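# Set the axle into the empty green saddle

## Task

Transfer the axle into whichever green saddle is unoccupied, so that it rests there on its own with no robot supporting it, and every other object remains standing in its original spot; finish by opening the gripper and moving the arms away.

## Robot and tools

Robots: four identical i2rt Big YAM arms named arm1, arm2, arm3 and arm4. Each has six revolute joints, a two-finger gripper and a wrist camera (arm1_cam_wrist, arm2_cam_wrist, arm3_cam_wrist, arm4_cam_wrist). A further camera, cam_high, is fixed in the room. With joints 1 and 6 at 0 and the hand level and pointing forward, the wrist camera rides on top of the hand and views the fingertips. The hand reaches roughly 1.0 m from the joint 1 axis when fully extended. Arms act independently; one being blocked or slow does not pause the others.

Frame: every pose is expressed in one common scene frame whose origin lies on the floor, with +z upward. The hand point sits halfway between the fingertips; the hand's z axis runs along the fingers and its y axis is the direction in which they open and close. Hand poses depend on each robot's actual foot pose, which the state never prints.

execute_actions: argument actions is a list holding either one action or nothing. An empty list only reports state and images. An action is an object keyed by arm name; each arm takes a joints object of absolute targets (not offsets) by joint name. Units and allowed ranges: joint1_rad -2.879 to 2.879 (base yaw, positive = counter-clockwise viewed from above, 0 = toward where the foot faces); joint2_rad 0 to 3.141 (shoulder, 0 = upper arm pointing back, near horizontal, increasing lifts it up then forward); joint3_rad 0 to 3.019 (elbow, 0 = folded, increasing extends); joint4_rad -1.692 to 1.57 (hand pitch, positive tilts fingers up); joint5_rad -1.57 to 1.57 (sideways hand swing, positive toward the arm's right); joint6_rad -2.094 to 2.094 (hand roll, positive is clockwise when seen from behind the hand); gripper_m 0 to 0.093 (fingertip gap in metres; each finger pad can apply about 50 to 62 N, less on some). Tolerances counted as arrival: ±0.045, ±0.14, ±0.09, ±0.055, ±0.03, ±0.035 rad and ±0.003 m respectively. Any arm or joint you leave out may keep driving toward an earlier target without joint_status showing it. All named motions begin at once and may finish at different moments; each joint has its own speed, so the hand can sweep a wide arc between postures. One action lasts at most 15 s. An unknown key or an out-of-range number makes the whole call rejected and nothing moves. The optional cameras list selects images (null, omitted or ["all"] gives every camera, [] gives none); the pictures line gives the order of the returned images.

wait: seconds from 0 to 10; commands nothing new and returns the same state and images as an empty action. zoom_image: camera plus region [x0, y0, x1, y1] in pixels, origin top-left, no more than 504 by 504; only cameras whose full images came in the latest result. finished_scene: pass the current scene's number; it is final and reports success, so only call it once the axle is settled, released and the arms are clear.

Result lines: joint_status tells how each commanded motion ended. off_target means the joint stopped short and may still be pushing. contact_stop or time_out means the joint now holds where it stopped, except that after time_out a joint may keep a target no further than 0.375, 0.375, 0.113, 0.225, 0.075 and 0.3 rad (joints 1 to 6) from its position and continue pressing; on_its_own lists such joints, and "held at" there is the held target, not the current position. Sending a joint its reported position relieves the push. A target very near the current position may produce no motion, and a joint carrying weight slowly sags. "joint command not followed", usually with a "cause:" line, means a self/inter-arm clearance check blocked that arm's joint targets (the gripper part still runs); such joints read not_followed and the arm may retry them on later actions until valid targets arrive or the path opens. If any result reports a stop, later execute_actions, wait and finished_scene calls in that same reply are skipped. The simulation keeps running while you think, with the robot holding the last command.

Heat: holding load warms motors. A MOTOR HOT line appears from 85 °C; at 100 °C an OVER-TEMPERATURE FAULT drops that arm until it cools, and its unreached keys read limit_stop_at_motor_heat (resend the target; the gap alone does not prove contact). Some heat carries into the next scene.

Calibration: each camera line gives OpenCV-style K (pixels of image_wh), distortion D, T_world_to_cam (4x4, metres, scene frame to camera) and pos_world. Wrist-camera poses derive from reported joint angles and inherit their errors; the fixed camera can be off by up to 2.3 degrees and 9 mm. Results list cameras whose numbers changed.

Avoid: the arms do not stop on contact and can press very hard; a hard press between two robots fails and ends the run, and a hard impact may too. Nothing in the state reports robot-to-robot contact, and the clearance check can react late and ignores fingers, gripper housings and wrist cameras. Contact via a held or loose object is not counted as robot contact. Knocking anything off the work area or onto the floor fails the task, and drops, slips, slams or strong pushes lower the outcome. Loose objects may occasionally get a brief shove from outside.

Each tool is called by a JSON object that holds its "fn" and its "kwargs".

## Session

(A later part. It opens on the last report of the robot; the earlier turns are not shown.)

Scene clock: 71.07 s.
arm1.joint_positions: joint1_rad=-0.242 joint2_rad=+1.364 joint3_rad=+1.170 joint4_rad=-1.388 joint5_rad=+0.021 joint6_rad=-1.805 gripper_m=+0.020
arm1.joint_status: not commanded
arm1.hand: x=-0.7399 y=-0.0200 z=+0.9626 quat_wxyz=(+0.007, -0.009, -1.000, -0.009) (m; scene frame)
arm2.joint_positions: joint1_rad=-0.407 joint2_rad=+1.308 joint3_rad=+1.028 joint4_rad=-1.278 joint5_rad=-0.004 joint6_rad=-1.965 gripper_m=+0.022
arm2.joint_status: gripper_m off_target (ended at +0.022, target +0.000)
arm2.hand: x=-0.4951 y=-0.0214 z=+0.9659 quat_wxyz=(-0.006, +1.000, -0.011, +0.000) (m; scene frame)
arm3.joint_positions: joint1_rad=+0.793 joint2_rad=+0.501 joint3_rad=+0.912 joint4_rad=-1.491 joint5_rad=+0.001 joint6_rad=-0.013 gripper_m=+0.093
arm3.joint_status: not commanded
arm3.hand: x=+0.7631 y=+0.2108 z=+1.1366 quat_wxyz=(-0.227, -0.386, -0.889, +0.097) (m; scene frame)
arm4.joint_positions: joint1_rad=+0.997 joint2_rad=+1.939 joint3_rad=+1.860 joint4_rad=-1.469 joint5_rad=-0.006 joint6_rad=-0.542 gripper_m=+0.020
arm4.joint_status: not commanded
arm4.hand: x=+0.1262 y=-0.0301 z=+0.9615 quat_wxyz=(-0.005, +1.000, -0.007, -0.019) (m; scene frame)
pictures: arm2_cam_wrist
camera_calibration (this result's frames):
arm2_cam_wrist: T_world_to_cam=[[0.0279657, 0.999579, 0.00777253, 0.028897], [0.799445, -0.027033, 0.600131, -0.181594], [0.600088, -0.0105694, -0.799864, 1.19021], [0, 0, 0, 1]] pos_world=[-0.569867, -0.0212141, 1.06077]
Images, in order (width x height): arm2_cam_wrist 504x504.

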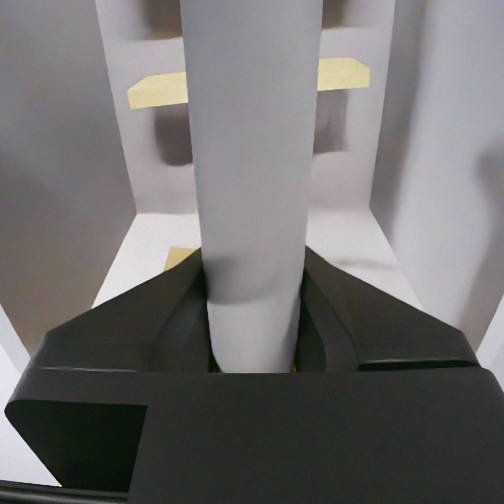

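{"fn": "execute_actions", "kwargs": {"actions": [{"arm2":{"joints":{"gripper_m":0.05}}}], "cameras": []}}

{"fn": "execute_actions", "kwargs": {"actions": [{"arm2":{"joints":{"joint2_rad":1.335,"joint3_rad":0.995,"joint4_rad":-1.225}}}], "cameras": []}}

{"fn": "execute_actions", "kwargs": {"actions": [{"arm2":{"joints":{"gripper_m":0.0}}}], "cameras": ["arm2_cam_wrist"]}}

{"fn": "execute_actions", "kwargs": {"actions": [{"arm2":{"joints":{"joint2_rad":1.3,"joint3_rad":1.07}},"arm1":{"joints":{"joint3_rad":1.19,"joint5_rad":0.015}}}], "cameras": []}}

{"fn": "execute_actions", "kwargs": {"actions": [{"arm1":{"joints":{"gripper_m":0.07}}}], "cameras": []}}

{"fn": "execute_actions", "kwargs": {"actions": [{"arm1":{"joints":{"joint2_rad":1.32,"joint3_rad":1.42,"joint4_rad":-1.63,"joint5_rad":0}}}], "cameras": ["arm1_cam_wrist","cam_high"]}}

Scene clock: 72.77 s.
arm1.joint_positions: joint1_rad=-0.242 joint2_rad=+1.364 joint3_rad=+1.170 joint4_rad=-1.388 joint5_rad=+0.021 joint6_rad=-1.805 gripper_m=+0.020
arm1.joint_status: not commanded
arm1.hand: x=-0.7399 y=-0.0200 z=+0.9626 quat_wxyz=(+0.007, -0.009, -1.000, -0.009) (m; scene frame)
arm2.joint_positions: joint1_rad=-0.407 joint2_rad=+1.308 joint3_rad=+1.028 joint4_rad=-1.278 joint5_rad=-0.004 joint6_rad=-1.965 gripper_m=+0.050
arm2.joint_status: all done
arm2.hand: x=-0.4951 y=-0.0214 z=+0.9659 quat_wxyz=(-0.006, +1.000, -0.011, +0.000) (m; scene frame)
arm3.joint_positions: joint1_rad=+0.793 joint2_rad=+0.501 joint3_rad=+0.912 joint4_rad=-1.491 joint5_rad=+0.001 joint6_rad=-0.013 gripper_m=+0.093
arm3.joint_status: not commanded
arm3.hand: x=+0.7631 y=+0.2108 z=+1.1366 quat_wxyz=(-0.227, -0.386, -0.889, +0.097) (m; scene frame)
arm4.joint_positions: joint1_rad=+0.997 joint2_rad=+1.939 joint3_rad=+1.860 joint4_rad=-1.469 joint5_rad=-0.006 joint6_rad=-0.542 gripper_m=+0.020
arm4.joint_status: not commanded
arm4.hand: x=+0.1262 y=-0.0301 z=+0.9615 quat_wxyz=(-0.005, +1.000, -0.007, -0.019) (m; scene frame)
pictures: none
No camera images: the call's "cameras" was empty. Leave "cameras" out to get every camera's image.

Scene clock: 73.43 s.
arm1.joint_positions: joint1_rad=-0.242 joint2_rad=+1.364 joint3_rad=+1.170 joint4_rad=-1.388 joint5_rad=+0.021 joint6_rad=-1.805 gripper_m=+0.020
arm1.joint_status: not commanded
arm1.hand: x=-0.7399 y=-0.0200 z=+0.9626 quat_wxyz=(+0.007, -0.009, -1.000, -0.009) (m; scene frame)
arm2.joint_positions: joint1_rad=-0.407 joint2_rad=+1.324 joint3_rad=+0.999 joint4_rad=-1.236 joint5_rad=-0.004 joint6_rad=-1.965 gripper_m=+0.050
arm2.joint_status: all done
arm2.hand: x=-0.4949 y=-0.0210 z=+0.9501 quat_wxyz=(-0.005, +1.000, -0.011, +0.000) (m; scene frame)
arm3.joint_positions: joint1_rad=+0.793 joint2_rad=+0.501 joint3_rad=+0.912 joint4_rad=-1.491 joint5_rad=+0.001 joint6_rad=-0.013 gripper_m=+0.093
arm3.joint_status: not commanded
arm3.hand: x=+0.7631 y=+0.2108 z=+1.1366 quat_wxyz=(-0.227, -0.386, -0.889, +0.097) (m; scene frame)
arm4.joint_positions: joint1_rad=+0.997 joint2_rad=+1.939 joint3_rad=+1.860 joint4_rad=-1.469 joint5_rad=-0.006 joint6_rad=-0.542 gripper_m=+0.020
arm4.joint_status: not commanded
arm4.hand: x=+0.1262 y=-0.0301 z=+0.9615 quat_wxyz=(-0.005, +1.000, -0.007, -0.019) (m; scene frame)
pictures: none
No camera images: the call's "cameras" was empty. Leave "cameras" out to get every camera's image.

Scene clock: 74.03 s.
arm1.joint_positions: joint1_rad=-0.242 joint2_rad=+1.364 joint3_rad=+1.170 joint4_rad=-1.388 joint5_rad=+0.021 joint6_rad=-1.805 gripper_m=+0.020
arm1.joint_status: not commanded
arm1.hand: x=-0.7399 y=-0.0200 z=+0.9626 quat_wxyz=(+0.007, -0.009, -1.000, -0.009) (m; scene frame)
arm2.joint_positions: joint1_rad=-0.407 joint2_rad=+1.324 joint3_rad=+0.998 joint4_rad=-1.236 joint5_rad=-0.003 joint6_rad=-1.966 gripper_m=+0.020
arm2.joint_status: gripper_m off_target (ended at +0.020, target +0.000)
arm2.hand: x=-0.4948 y=-0.0212 z=+0.9499 quat_wxyz=(-0.005, +1.000, -0.010, +0.000) (m; scene frame)
arm3.joint_positions: joint1_rad=+0.793 joint2_rad=+0.501 joint3_rad=+0.912 joint4_rad=-1.491 joint5_rad=+0.001 joint6_rad=-0.013 gripper_m=+0.093
arm3.joint_status: not commanded
arm3.hand: x=+0.7631 y=+0.2108 z=+1.1366 quat_wxyz=(-0.227, -0.386, -0.889, +0.097) (m; scene frame)
arm4.joint_positions: joint1_rad=+0.997 joint2_rad=+1.939 joint3_rad=+1.860 joint4_rad=-1.469 joint5_rad=-0.006 joint6_rad=-0.542 gripper_m=+0.020
arm4.joint_status: not commanded
arm4.hand: x=+0.1262 y=-0.0301 z=+0.9615 quat_wxyz=(-0.005, +1.000, -0.007, -0.019) (m; scene frame)
pictures: arm2_cam_wrist
camera_calibration (this result's frames):
arm2_cam_wrist: T_world_to_cam=[[0.0268318, 0.999626, 0.00522048, 0.0306857], [0.799394, -0.0245922, 0.600304, -0.172389], [0.600208, -0.011934, -0.799755, 1.17721], [0, 0, 0, 1]] pos_world=[-0.569586, -0.0208649, 1.0448]
Images, in order (width x height): arm2_cam_wrist 504x504.

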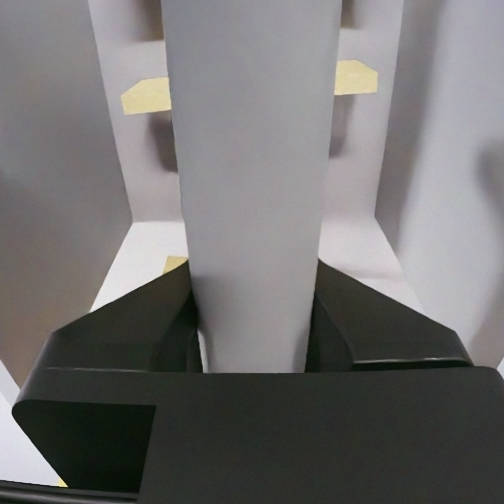

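Scene clock: 74.63 s.
arm1.joint_positions: joint1_rad=-0.241 joint2_rad=+1.364 joint3_rad=+1.170 joint4_rad=-1.388 joint5_rad=+0.024 joint6_rad=-1.805 gripper_m=+0.020
arm1.joint_status: all done
arm1.hand: x=-0.7402 y=-0.0199 z=+0.9626 quat_wxyz=(+0.009, -0.008, -1.000, -0.010) (m; scene frame)
arm2.joint_positions: joint1_rad=-0.407 joint2_rad=+1.321 joint3_rad=+0.999 joint4_rad=-1.235 joint5_rad=-0.003 joint6_rad=-1.966 gripper_m=+0.020
arm2.joint_status: all done
arm2.hand: x=-0.4947 y=-0.0211 z=+0.9509 quat_wxyz=(-0.006, +1.000, -0.010, +0.001) (m; scene frame)
arm3.joint_positions: joint1_rad=+0.793 joint2_rad=+0.501 joint3_rad=+0.912 joint4_rad=-1.491 joint5_rad=+0.001 joint6_rad=-0.013 gripper_m=+0.093
arm3.joint_status: not commanded
arm3.hand: x=+0.7631 y=+0.2108 z=+1.1366 quat_wxyz=(-0.227, -0.386, -0.889, +0.097) (m; scene frame)
arm4.joint_positions: joint1_rad=+0.997 joint2_rad=+1.939 joint3_rad=+1.861 joint4_rad=-1.469 joint5_rad=-0.006 joint6_rad=-0.542 gripper_m=+0.020
arm4.joint_status: not commanded
arm4.hand: x=+0.1260 y=-0.0300 z=+0.9618 quat_wxyz=(-0.005, +1.000, -0.007, -0.019) (m; scene frame)
pictures: none
No camera images: the call's "cameras" was empty. Leave "cameras" out to get every camera's image.

Scene clock: 75.30 s.
arm1.joint_positions: joint1_rad=-0.241 joint2_rad=+1.362 joint3_rad=+1.170 joint4_rad=-1.388 joint5_rad=+0.018 joint6_rad=-1.805 gripper_m=+0.070
arm1.joint_status: all done
arm1.hand: x=-0.7389 y=-0.0201 z=+0.9632 quat_wxyz=(+0.006, -0.008, -1.000, -0.008) (m; scene frame)
arm2.joint_positions: joint1_rad=-0.407 joint2_rad=+1.323 joint3_rad=+0.999 joint4_rad=-1.233 joint5_rad=-0.002 joint6_rad=-1.966 gripper_m=+0.020
arm2.joint_status: not commanded
arm2.hand: x=-0.4943 y=-0.0206 z=+0.9505 quat_wxyz=(-0.006, +1.000, -0.010, +0.002) (m; scene frame)
arm3.joint_positions: joint1_rad=+0.793 joint2_rad=+0.501 joint3_rad=+0.912 joint4_rad=-1.491 joint5_rad=+0.001 joint6_rad=-0.013 gripper_m=+0.093
arm3.joint_status: not commanded
arm3.hand: x=+0.7631 y=+0.2108 z=+1.1366 quat_wxyz=(-0.227, -0.386, -0.889, +0.097) (m; scene frame)
arm4.joint_positions: joint1_rad=+0.997 joint2_rad=+1.939 joint3_rad=+1.862 joint4_rad=-1.471 joint5_rad=-0.006 joint6_rad=-0.543 gripper_m=+0.020
arm4.joint_status: not commanded
arm4.hand: x=+0.1262 y=-0.0301 z=+0.9622 quat_wxyz=(-0.005, +1.000, -0.007, -0.018) (m; scene frame)
pictures: none
No camera images: the call's "cameras" was empty. Leave "cameras" out to get every camera's image.

Scene clock: 76.30 s.
arm1.joint_positions: joint1_rad=-0.241 joint2_rad=+1.319 joint3_rad=+1.385 joint4_rad=-1.617 joint5_rad=+0.002 joint6_rad=-1.805 gripper_m=+0.070
arm1.joint_status: all done
arm1.hand: x=-0.7359 y=-0.0180 z=+1.0605 quat_wxyz=(+0.002, -0.008, -1.000, +0.008) (m; scene frame)
arm2.joint_positions: joint1_rad=-0.407 joint2_rad=+1.323 joint3_rad=+0.999 joint4_rad=-1.233 joint5_rad=-0.002 joint6_rad=-1.966 gripper_m=+0.020
arm2.joint_status: not commanded
arm2.hand: x=-0.4943 y=-0.0206 z=+0.9505 quat_wxyz=(-0.006, +1.000, -0.010, +0.002) (m; scene frame)
arm3.joint_positions: joint1_rad=+0.793 joint2_rad=+0.501 joint3_rad=+0.912 joint4_rad=-1.491 joint5_rad=+0.001 joint6_rad=-0.013 gripper_m=+0.093
arm3.joint_status: not commanded
arm3.hand: x=+0.7631 y=+0.2108 z=+1.1366 quat_wxyz=(-0.227, -0.386, -0.889, +0.097) (m; scene frame)
arm4.joint_positions: joint1_rad=+0.997 joint2_rad=+1.939 joint3_rad=+1.862 joint4_rad=-1.471 joint5_rad=-0.006 joint6_rad=-0.543 gripper_m=+0.020
arm4.joint_status: not commanded
arm4.hand: x=+0.1262 y=-0.0301 z=+0.9622 quat_wxyz=(-0.005, +1.000, -0.007, -0.018) (m; scene frame)
pictures: arm1_cam_wrist, cam_high
camera_calibration (this result's frames):
arm1_cam_wrist: T_world_to_cam=[[-0.0110114, -0.999704, 0.0216991, -0.0512942], [-0.798551, 0.0218523, 0.60153, -1.22229], [-0.601826, -0.0107042, -0.798555, 0.526457], [0, 0, 0, 1]] pos_world=[-0.659793, -0.0189338, 1.15676]
Images, in order (width x height): arm1_cam_wrist 504x504, cam_high 504x504.

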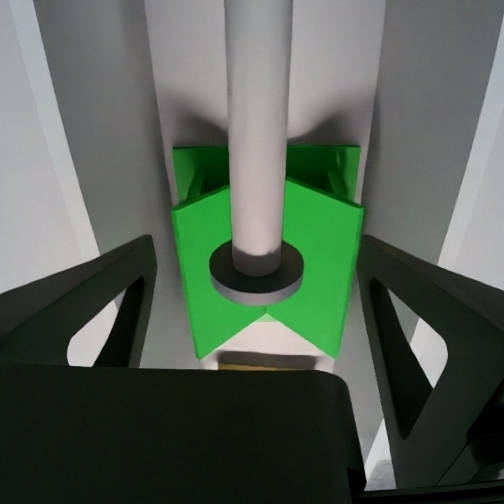

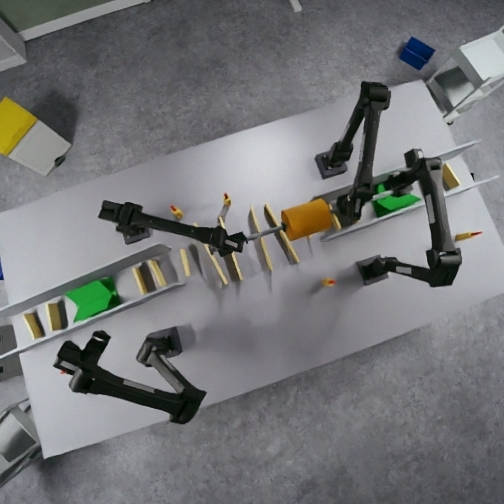

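{"fn": "execute_actions", "kwargs": {"actions": [{"arm1":{"joints":{"joint2_rad":0.75,"joint3_rad":1.05,"joint4_rad":-1.67,"joint6_rad":-1.2,"gripper_m":0.093}}}], "cameras": []}}

{"fn": "execute_actions", "kwargs": {"actions": [{"arm1":{"joints":{"joint1_rad":0.982,"joint6_rad":-0.585}}}], "cameras": []}}

{"fn": "execute_actions", "kwargs": {"actions": [{"arm1":{"joints":{"joint2_rad":1.6,"joint3_rad":2.1}}}], "cameras": []}}

{"fn": "execute_actions", "kwargs": {"actions": [{"arm1":{"joints":{"joint2_rad":2.035,"joint3_rad":2.31,"joint4_rad":-1.69}}}], "cameras": ["arm1_cam_wrist","cam_high"]}}

Scene clock: 78.77 s.
arm1.joint_positions: joint1_rad=-0.241 joint2_rad=+0.743 joint3_rad=+1.050 joint4_rad=-1.661 joint5_rad=+0.002 joint6_rad=-1.216 gripper_m=+0.093
arm1.joint_status: all done
arm1.hand: x=-0.6929 y=+0.1501 z=+1.0797 quat_wxyz=(-0.006, -0.297, -0.949, +0.106) (m; scene frame)
arm2.joint_positions: joint1_rad=-0.407 joint2_rad=+1.323 joint3_rad=+0.999 joint4_rad=-1.233 joint5_rad=-0.002 joint6_rad=-1.966 gripper_m=+0.020
arm2.joint_status: not commanded
arm2.hand: x=-0.4943 y=-0.0206 z=+0.9505 quat_wxyz=(-0.006, +1.000, -0.010, +0.002) (m; scene frame)
arm3.joint_positions: joint1_rad=+0.793 joint2_rad=+0.501 joint3_rad=+0.912 joint4_rad=-1.491 joint5_rad=+0.001 joint6_rad=-0.013 gripper_m=+0.093
arm3.joint_status: not commanded
arm3.hand: x=+0.7631 y=+0.2108 z=+1.1366 quat_wxyz=(-0.227, -0.386, -0.889, +0.097) (m; scene frame)
arm4.joint_positions: joint1_rad=+0.997 joint2_rad=+1.939 joint3_rad=+1.862 joint4_rad=-1.471 joint5_rad=-0.006 joint6_rad=-0.543 gripper_m=+0.020
arm4.joint_status: not commanded
arm4.hand: x=+0.1262 y=-0.0301 z=+0.9622 quat_wxyz=(-0.005, +1.000, -0.007, -0.018) (m; scene frame)
pictures: none
No camera images: the call's "cameras" was empty. Leave "cameras" out to get every camera's image.

Scene clock: 80.40 s.
arm1.joint_positions: joint1_rad=+0.978 joint2_rad=+0.743 joint3_rad=+1.050 joint4_rad=-1.661 joint5_rad=+0.000 joint6_rad=-0.600 gripper_m=+0.093
arm1.joint_status: all done
arm1.hand: x=-0.4719 y=+0.2322 z=+1.0806 quat_wxyz=(-0.091, -0.001, -0.994, +0.060) (m; scene frame)
arm2.joint_positions: joint1_rad=-0.407 joint2_rad=+1.323 joint3_rad=+0.999 joint4_rad=-1.233 joint5_rad=-0.002 joint6_rad=-1.966 gripper_m=+0.020
arm2.joint_status: not commanded
arm2.hand: x=-0.4943 y=-0.0206 z=+0.9505 quat_wxyz=(-0.006, +1.000, -0.010, +0.002) (m; scene frame)
arm3.joint_positions: joint1_rad=+0.793 joint2_rad=+0.501 joint3_rad=+0.912 joint4_rad=-1.491 joint5_rad=+0.001 joint6_rad=-0.013 gripper_m=+0.093
arm3.joint_status: not commanded
arm3.hand: x=+0.7631 y=+0.2108 z=+1.1366 quat_wxyz=(-0.227, -0.386, -0.889, +0.097) (m; scene frame)
arm4.joint_positions: joint1_rad=+0.997 joint2_rad=+1.939 joint3_rad=+1.862 joint4_rad=-1.471 joint5_rad=-0.006 joint6_rad=-0.543 gripper_m=+0.020
arm4.joint_status: not commanded
arm4.hand: x=+0.1262 y=-0.0301 z=+0.9622 quat_wxyz=(-0.005, +1.000, -0.007, -0.018) (m; scene frame)
pictures: none
No camera images: the call's "cameras" was empty. Leave "cameras" out to get every camera's image.

Scene clock: 82.13 s.
arm1.joint_positions: joint1_rad=+0.978 joint2_rad=+1.603 joint3_rad=+2.062 joint4_rad=-1.664 joint5_rad=+0.000 joint6_rad=-0.600 gripper_m=+0.093
arm1.joint_status: all done
arm1.hand: x=-0.2034 y=+0.0467 z=+1.2151 quat_wxyz=(-0.151, -0.002, -0.983, +0.101) (m; scene frame)
arm2.joint_positions: joint1_rad=-0.407 joint2_rad=+1.323 joint3_rad=+0.999 joint4_rad=-1.233 joint5_rad=-0.002 joint6_rad=-1.966 gripper_m=+0.020
arm2.joint_status: not commanded
arm2.hand: x=-0.4943 y=-0.0206 z=+0.9505 quat_wxyz=(-0.006, +1.000, -0.010, +0.002) (m; scene frame)
arm3.joint_positions: joint1_rad=+0.793 joint2_rad=+0.501 joint3_rad=+0.912 joint4_rad=-1.491 joint5_rad=+0.001 joint6_rad=-0.013 gripper_m=+0.093
arm3.joint_status: not commanded
arm3.hand: x=+0.7631 y=+0.2108 z=+1.1366 quat_wxyz=(-0.227, -0.386, -0.889, +0.097) (m; scene frame)
arm4.joint_positions: joint1_rad=+0.997 joint2_rad=+1.939 joint3_rad=+1.862 joint4_rad=-1.471 joint5_rad=-0.006 joint6_rad=-0.543 gripper_m=+0.020
arm4.joint_status: not commanded
arm4.hand: x=+0.1262 y=-0.0301 z=+0.9622 quat_wxyz=(-0.005, +1.000, -0.007, -0.018) (m; scene frame)
pictures: none
No camera images: the call's "cameras" was empty. Leave "cameras" out to get every camera's image.

Scene clock: 83.63 s.
arm1.joint_positions: joint1_rad=+0.978 joint2_rad=+2.051 joint3_rad=+2.279 joint4_rad=-1.680 joint5_rad=+0.000 joint6_rad=-0.600 gripper_m=+0.093
arm1.joint_status: all done
arm1.hand: x=-0.0991 y=-0.0244 z=+1.0465 quat_wxyz=(-0.051, -0.002, -0.998, +0.032) (m; scene frame)
arm2.joint_positions: joint1_rad=-0.407 joint2_rad=+1.323 joint3_rad=+0.999 joint4_rad=-1.233 joint5_rad=-0.002 joint6_rad=-1.966 gripper_m=+0.020
arm2.joint_status: not commanded
arm2.hand: x=-0.4943 y=-0.0206 z=+0.9505 quat_wxyz=(-0.006, +1.000, -0.010, +0.002) (m; scene frame)
arm3.joint_positions: joint1_rad=+0.793 joint2_rad=+0.501 joint3_rad=+0.912 joint4_rad=-1.491 joint5_rad=+0.001 joint6_rad=-0.013 gripper_m=+0.093
arm3.joint_status: not commanded
arm3.hand: x=+0.7631 y=+0.2108 z=+1.1366 quat_wxyz=(-0.227, -0.386, -0.889, +0.097) (m; scene frame)
arm4.joint_positions: joint1_rad=+0.997 joint2_rad=+1.939 joint3_rad=+1.862 joint4_rad=-1.471 joint5_rad=-0.006 joint6_rad=-0.543 gripper_m=+0.020
arm4.joint_status: not commanded
arm4.hand: x=+0.1262 y=-0.0301 z=+0.9622 quat_wxyz=(-0.005, +1.000, -0.007, -0.018) (m; scene frame)
pictures: arm1_cam_wrist, cam_high
camera_calibration (this result's frames):
arm1_cam_wrist: T_world_to_cam=[[-0.00214945, -0.997515, 0.0704256, -0.100405], [-0.857235, 0.0381018, 0.513513, -0.618476], [-0.514921, -0.0592675, -0.855187, 0.965099], [0, 0, 0, 1]] pos_world=[-0.0334464, -0.0193911, 1.15001]
Images, in order (width x height): arm1_cam_wrist 504x504, cam_high 504x504.

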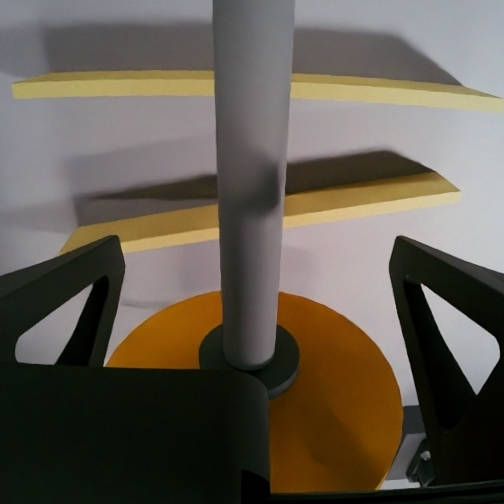

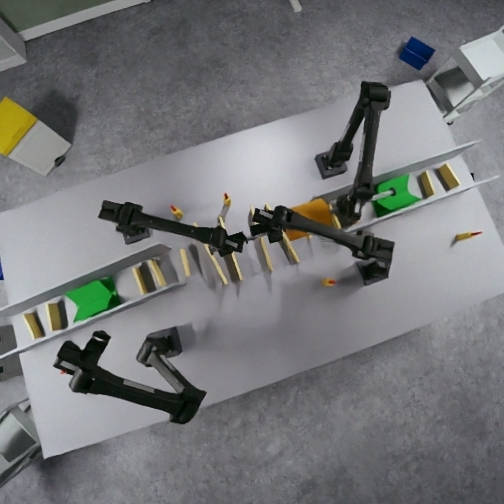

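{"fn": "execute_actions", "kwargs": {"actions": [{"arm1":{"joints":{"joint2_rad":2.105,"joint3_rad":2.147,"joint4_rad":-1.585}}}], "cameras": ["arm1_cam_wrist"]}}

{"fn": "execute_actions", "kwargs": {"actions": [{"arm1":{"joints":{"gripper_m":0}}}], "cameras": ["arm1_cam_wrist"]}}

Scene clock: 85.00 s.
arm1.joint_positions: joint1_rad=+0.978 joint2_rad=+2.098 joint3_rad=+2.138 joint4_rad=-1.598 joint5_rad=-0.001 joint6_rad=-0.599 gripper_m=+0.093
arm1.joint_status: all done
arm1.hand: x=-0.1007 y=-0.0227 z=+0.9623 quat_wxyz=(-0.007, -0.002, -1.000, +0.002) (m; scene frame)
arm2.joint_positions: joint1_rad=-0.407 joint2_rad=+1.324 joint3_rad=+0.999 joint4_rad=-1.231 joint5_rad=+0.000 joint6_rad=-1.965 gripper_m=+0.020
arm2.joint_status: not commanded
arm2.hand: x=-0.4941 y=-0.0202 z=+0.9498 quat_wxyz=(-0.006, +1.000, -0.010, +0.002) (m; scene frame)
arm3.joint_positions: joint1_rad=+0.793 joint2_rad=+0.501 joint3_rad=+0.912 joint4_rad=-1.491 joint5_rad=+0.001 joint6_rad=-0.013 gripper_m=+0.093
arm3.joint_status: not commanded
arm3.hand: x=+0.7631 y=+0.2108 z=+1.1366 quat_wxyz=(-0.227, -0.386, -0.889, +0.097) (m; scene frame)
arm4.joint_positions: joint1_rad=+0.997 joint2_rad=+1.940 joint3_rad=+1.863 joint4_rad=-1.473 joint5_rad=-0.005 joint6_rad=-0.543 gripper_m=+0.020
arm4.joint_status: not commanded
arm4.hand: x=+0.1263 y=-0.0300 z=+0.9620 quat_wxyz=(-0.005, +1.000, -0.007, -0.018) (m; scene frame)
pictures: arm1_cam_wrist
camera_calibration (this result's frames):
arm1_cam_wrist: T_world_to_cam=[[0.0014454, -0.999954, 0.00946151, -0.0337831], [-0.80918, 0.00438967, 0.587544, -0.643922], [-0.587559, -0.0085053, -0.809137, 0.84189], [0, 0, 0, 1]] pos_world=[-0.02634, -0.0237944, 1.05986]
Images, in order (width x height): arm1_cam_wrist 504x504.

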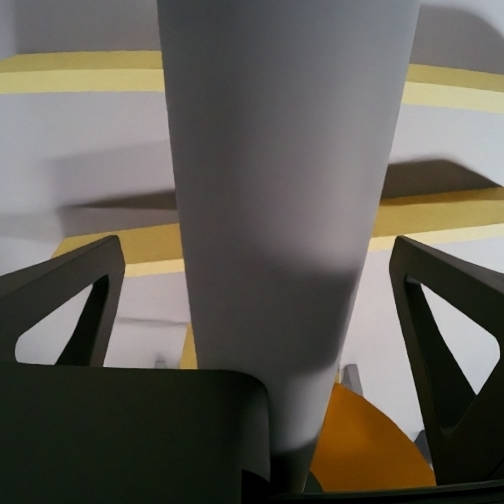

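Scene clock: 85.70 s.
arm1.joint_positions: joint1_rad=+0.977 joint2_rad=+2.098 joint3_rad=+2.138 joint4_rad=-1.596 joint5_rad=+0.001 joint6_rad=-0.589 gripper_m=+0.019
arm1.joint_status: gripper_m off_target (ended at +0.019, target +0.000)
arm1.hand: x=-0.1006 y=-0.0236 z=+0.9623 quat_wxyz=(-0.008, -0.007, -1.000, +0.004) (m; scene frame)
arm2.joint_positions: joint1_rad=-0.406 joint2_rad=+1.324 joint3_rad=+0.999 joint4_rad=-1.231 joint5_rad=+0.000 joint6_rad=-1.965 gripper_m=+0.020
arm2.joint_status: not commanded
arm2.hand: x=-0.4942 y=-0.0200 z=+0.9498 quat_wxyz=(-0.006, +1.000, -0.010, +0.002) (m; scene frame)
arm3.joint_positions: joint1_rad=+0.793 joint2_rad=+0.501 joint3_rad=+0.912 joint4_rad=-1.491 joint5_rad=+0.001 joint6_rad=-0.013 gripper_m=+0.093
arm3.joint_status: not commanded
arm3.hand: x=+0.7631 y=+0.2108 z=+1.1366 quat_wxyz=(-0.227, -0.386, -0.889, +0.097) (m; scene frame)
arm4.joint_positions: joint1_rad=+0.997 joint2_rad=+1.940 joint3_rad=+1.864 joint4_rad=-1.473 joint5_rad=-0.003 joint6_rad=-0.544 gripper_m=+0.020
arm4.joint_status: not commanded
arm4.hand: x=+0.1264 y=-0.0291 z=+0.9626 quat_wxyz=(-0.006, +1.000, -0.007, -0.018) (m; scene frame)
pictures: arm1_cam_wrist
camera_calibration (this result's frames):
arm1_cam_wrist: T_world_to_cam=[[-0.00891263, -0.999875, 0.0130232, -0.0392073], [-0.809513, 0.0148603, 0.586914, -0.642989], [-0.587034, -0.00531155, -0.809545, 0.842489], [0, 0, 0, 1]] pos_world=[-0.0262878, -0.0251725, 1.05992]
Images, in order (width x height): arm1_cam_wrist 504x504.

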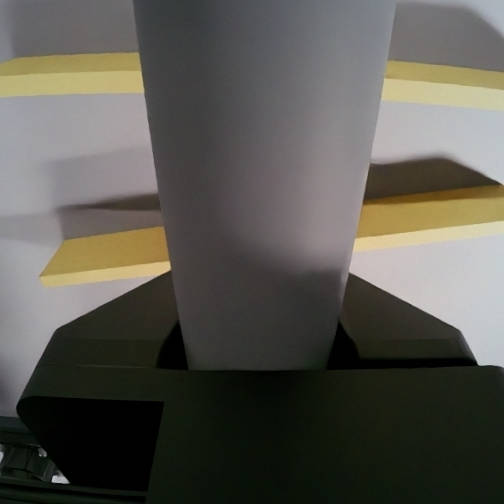

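{"fn": "execute_actions", "kwargs": {"actions": [{"arm1":{"joints":{"joint2_rad":2.04,"joint3_rad":2.21}},"arm4":{"joints":{"joint2_rad":1.925,"joint3_rad":1.89}}}], "cameras": []}}

{"fn": "execute_actions", "kwargs": {"actions": [{"arm4":{"joints":{"gripper_m":0.093}}}], "cameras": []}}

{"fn": "execute_actions", "kwargs": {"actions": [{"arm4":{"joints":{"joint2_rad":1.83,"joint3_rad":2.03,"joint4_rad":-1.67}}}], "cameras": ["cam_high"]}}

Scene clock: 86.53 s.
arm1.joint_positions: joint1_rad=+0.977 joint2_rad=+2.096 joint3_rad=+2.139 joint4_rad=-1.596 joint5_rad=+0.001 joint6_rad=-0.589 gripper_m=+0.019
arm1.joint_status: all done
arm1.hand: x=-0.1005 y=-0.0237 z=+0.9642 quat_wxyz=(-0.009, -0.007, -1.000, +0.005) (m; scene frame)
arm2.joint_positions: joint1_rad=-0.406 joint2_rad=+1.324 joint3_rad=+0.999 joint4_rad=-1.231 joint5_rad=+0.000 joint6_rad=-1.965 gripper_m=+0.020
arm2.joint_status: not commanded
arm2.hand: x=-0.4942 y=-0.0200 z=+0.9498 quat_wxyz=(-0.006, +1.000, -0.010, +0.002) (m; scene frame)
arm3.joint_positions: joint1_rad=+0.793 joint2_rad=+0.501 joint3_rad=+0.912 joint4_rad=-1.491 joint5_rad=+0.001 joint6_rad=-0.013 gripper_m=+0.093
arm3.joint_status: not commanded
arm3.hand: x=+0.7631 y=+0.2108 z=+1.1366 quat_wxyz=(-0.227, -0.386, -0.889, +0.097) (m; scene frame)
arm4.joint_positions: joint1_rad=+0.997 joint2_rad=+1.940 joint3_rad=+1.864 joint4_rad=-1.473 joint5_rad=-0.003 joint6_rad=-0.544 gripper_m=+0.020
arm4.joint_status: all done
arm4.hand: x=+0.1264 y=-0.0291 z=+0.9626 quat_wxyz=(-0.006, +1.000, -0.007, -0.018) (m; scene frame)
pictures: none
No camera images: the call's "cameras" was empty. Leave "cameras" out to get every camera's image.

Scene clock: 87.23 s.
arm1.joint_positions: joint1_rad=+0.978 joint2_rad=+2.096 joint3_rad=+2.139 joint4_rad=-1.596 joint5_rad=+0.002 joint6_rad=-0.589 gripper_m=+0.019
arm1.joint_status: not commanded
arm1.hand: x=-0.1004 y=-0.0236 z=+0.9642 quat_wxyz=(-0.009, -0.007, -1.000, +0.005) (m; scene frame)
arm2.joint_positions: joint1_rad=-0.406 joint2_rad=+1.324 joint3_rad=+0.999 joint4_rad=-1.231 joint5_rad=+0.000 joint6_rad=-1.965 gripper_m=+0.020
arm2.joint_status: not commanded
arm2.hand: x=-0.4942 y=-0.0200 z=+0.9498 quat_wxyz=(-0.006, +1.000, -0.010, +0.002) (m; scene frame)
arm3.joint_positions: joint1_rad=+0.793 joint2_rad=+0.501 joint3_rad=+0.912 joint4_rad=-1.491 joint5_rad=+0.001 joint6_rad=-0.013 gripper_m=+0.093
arm3.joint_status: not commanded
arm3.hand: x=+0.7631 y=+0.2108 z=+1.1366 quat_wxyz=(-0.227, -0.386, -0.889, +0.097) (m; scene frame)
arm4.joint_positions: joint1_rad=+0.997 joint2_rad=+1.939 joint3_rad=+1.864 joint4_rad=-1.473 joint5_rad=-0.003 joint6_rad=-0.544 gripper_m=+0.093
arm4.joint_status: all done
arm4.hand: x=+0.1266 y=-0.0292 z=+0.9630 quat_wxyz=(-0.006, +1.000, -0.007, -0.018) (m; scene frame)
pictures: none
No camera images: the call's "cameras" was empty. Leave "cameras" out to get every camera's image.

Scene clock: 88.47 s.
arm1.joint_positions: joint1_rad=+0.978 joint2_rad=+2.096 joint3_rad=+2.139 joint4_rad=-1.596 joint5_rad=+0.002 joint6_rad=-0.589 gripper_m=+0.019
arm1.joint_status: not commanded
arm1.hand: x=-0.1004 y=-0.0236 z=+0.9642 quat_wxyz=(-0.009, -0.007, -1.000, +0.005) (m; scene frame)
arm2.joint_positions: joint1_rad=-0.406 joint2_rad=+1.324 joint3_rad=+0.999 joint4_rad=-1.231 joint5_rad=+0.000 joint6_rad=-1.965 gripper_m=+0.020
arm2.joint_status: not commanded
arm2.hand: x=-0.4942 y=-0.0200 z=+0.9498 quat_wxyz=(-0.006, +1.000, -0.010, +0.002) (m; scene frame)
arm3.joint_positions: joint1_rad=+0.793 joint2_rad=+0.501 joint3_rad=+0.912 joint4_rad=-1.491 joint5_rad=+0.001 joint6_rad=-0.013 gripper_m=+0.093
arm3.joint_status: not commanded
arm3.hand: x=+0.7631 y=+0.2108 z=+1.1366 quat_wxyz=(-0.227, -0.386, -0.889, +0.097) (m; scene frame)
arm4.joint_positions: joint1_rad=+0.997 joint2_rad=+1.816 joint3_rad=+2.000 joint4_rad=-1.659 joint5_rad=-0.003 joint6_rad=-0.544 gripper_m=+0.093
arm4.joint_status: all done
arm4.hand: x=+0.1530 y=-0.0451 z=+1.0838 quat_wxyz=(-0.026, +0.998, -0.007, -0.049) (m; scene frame)
pictures: cam_high
Images, in order (width x height): cam_high 504x504.

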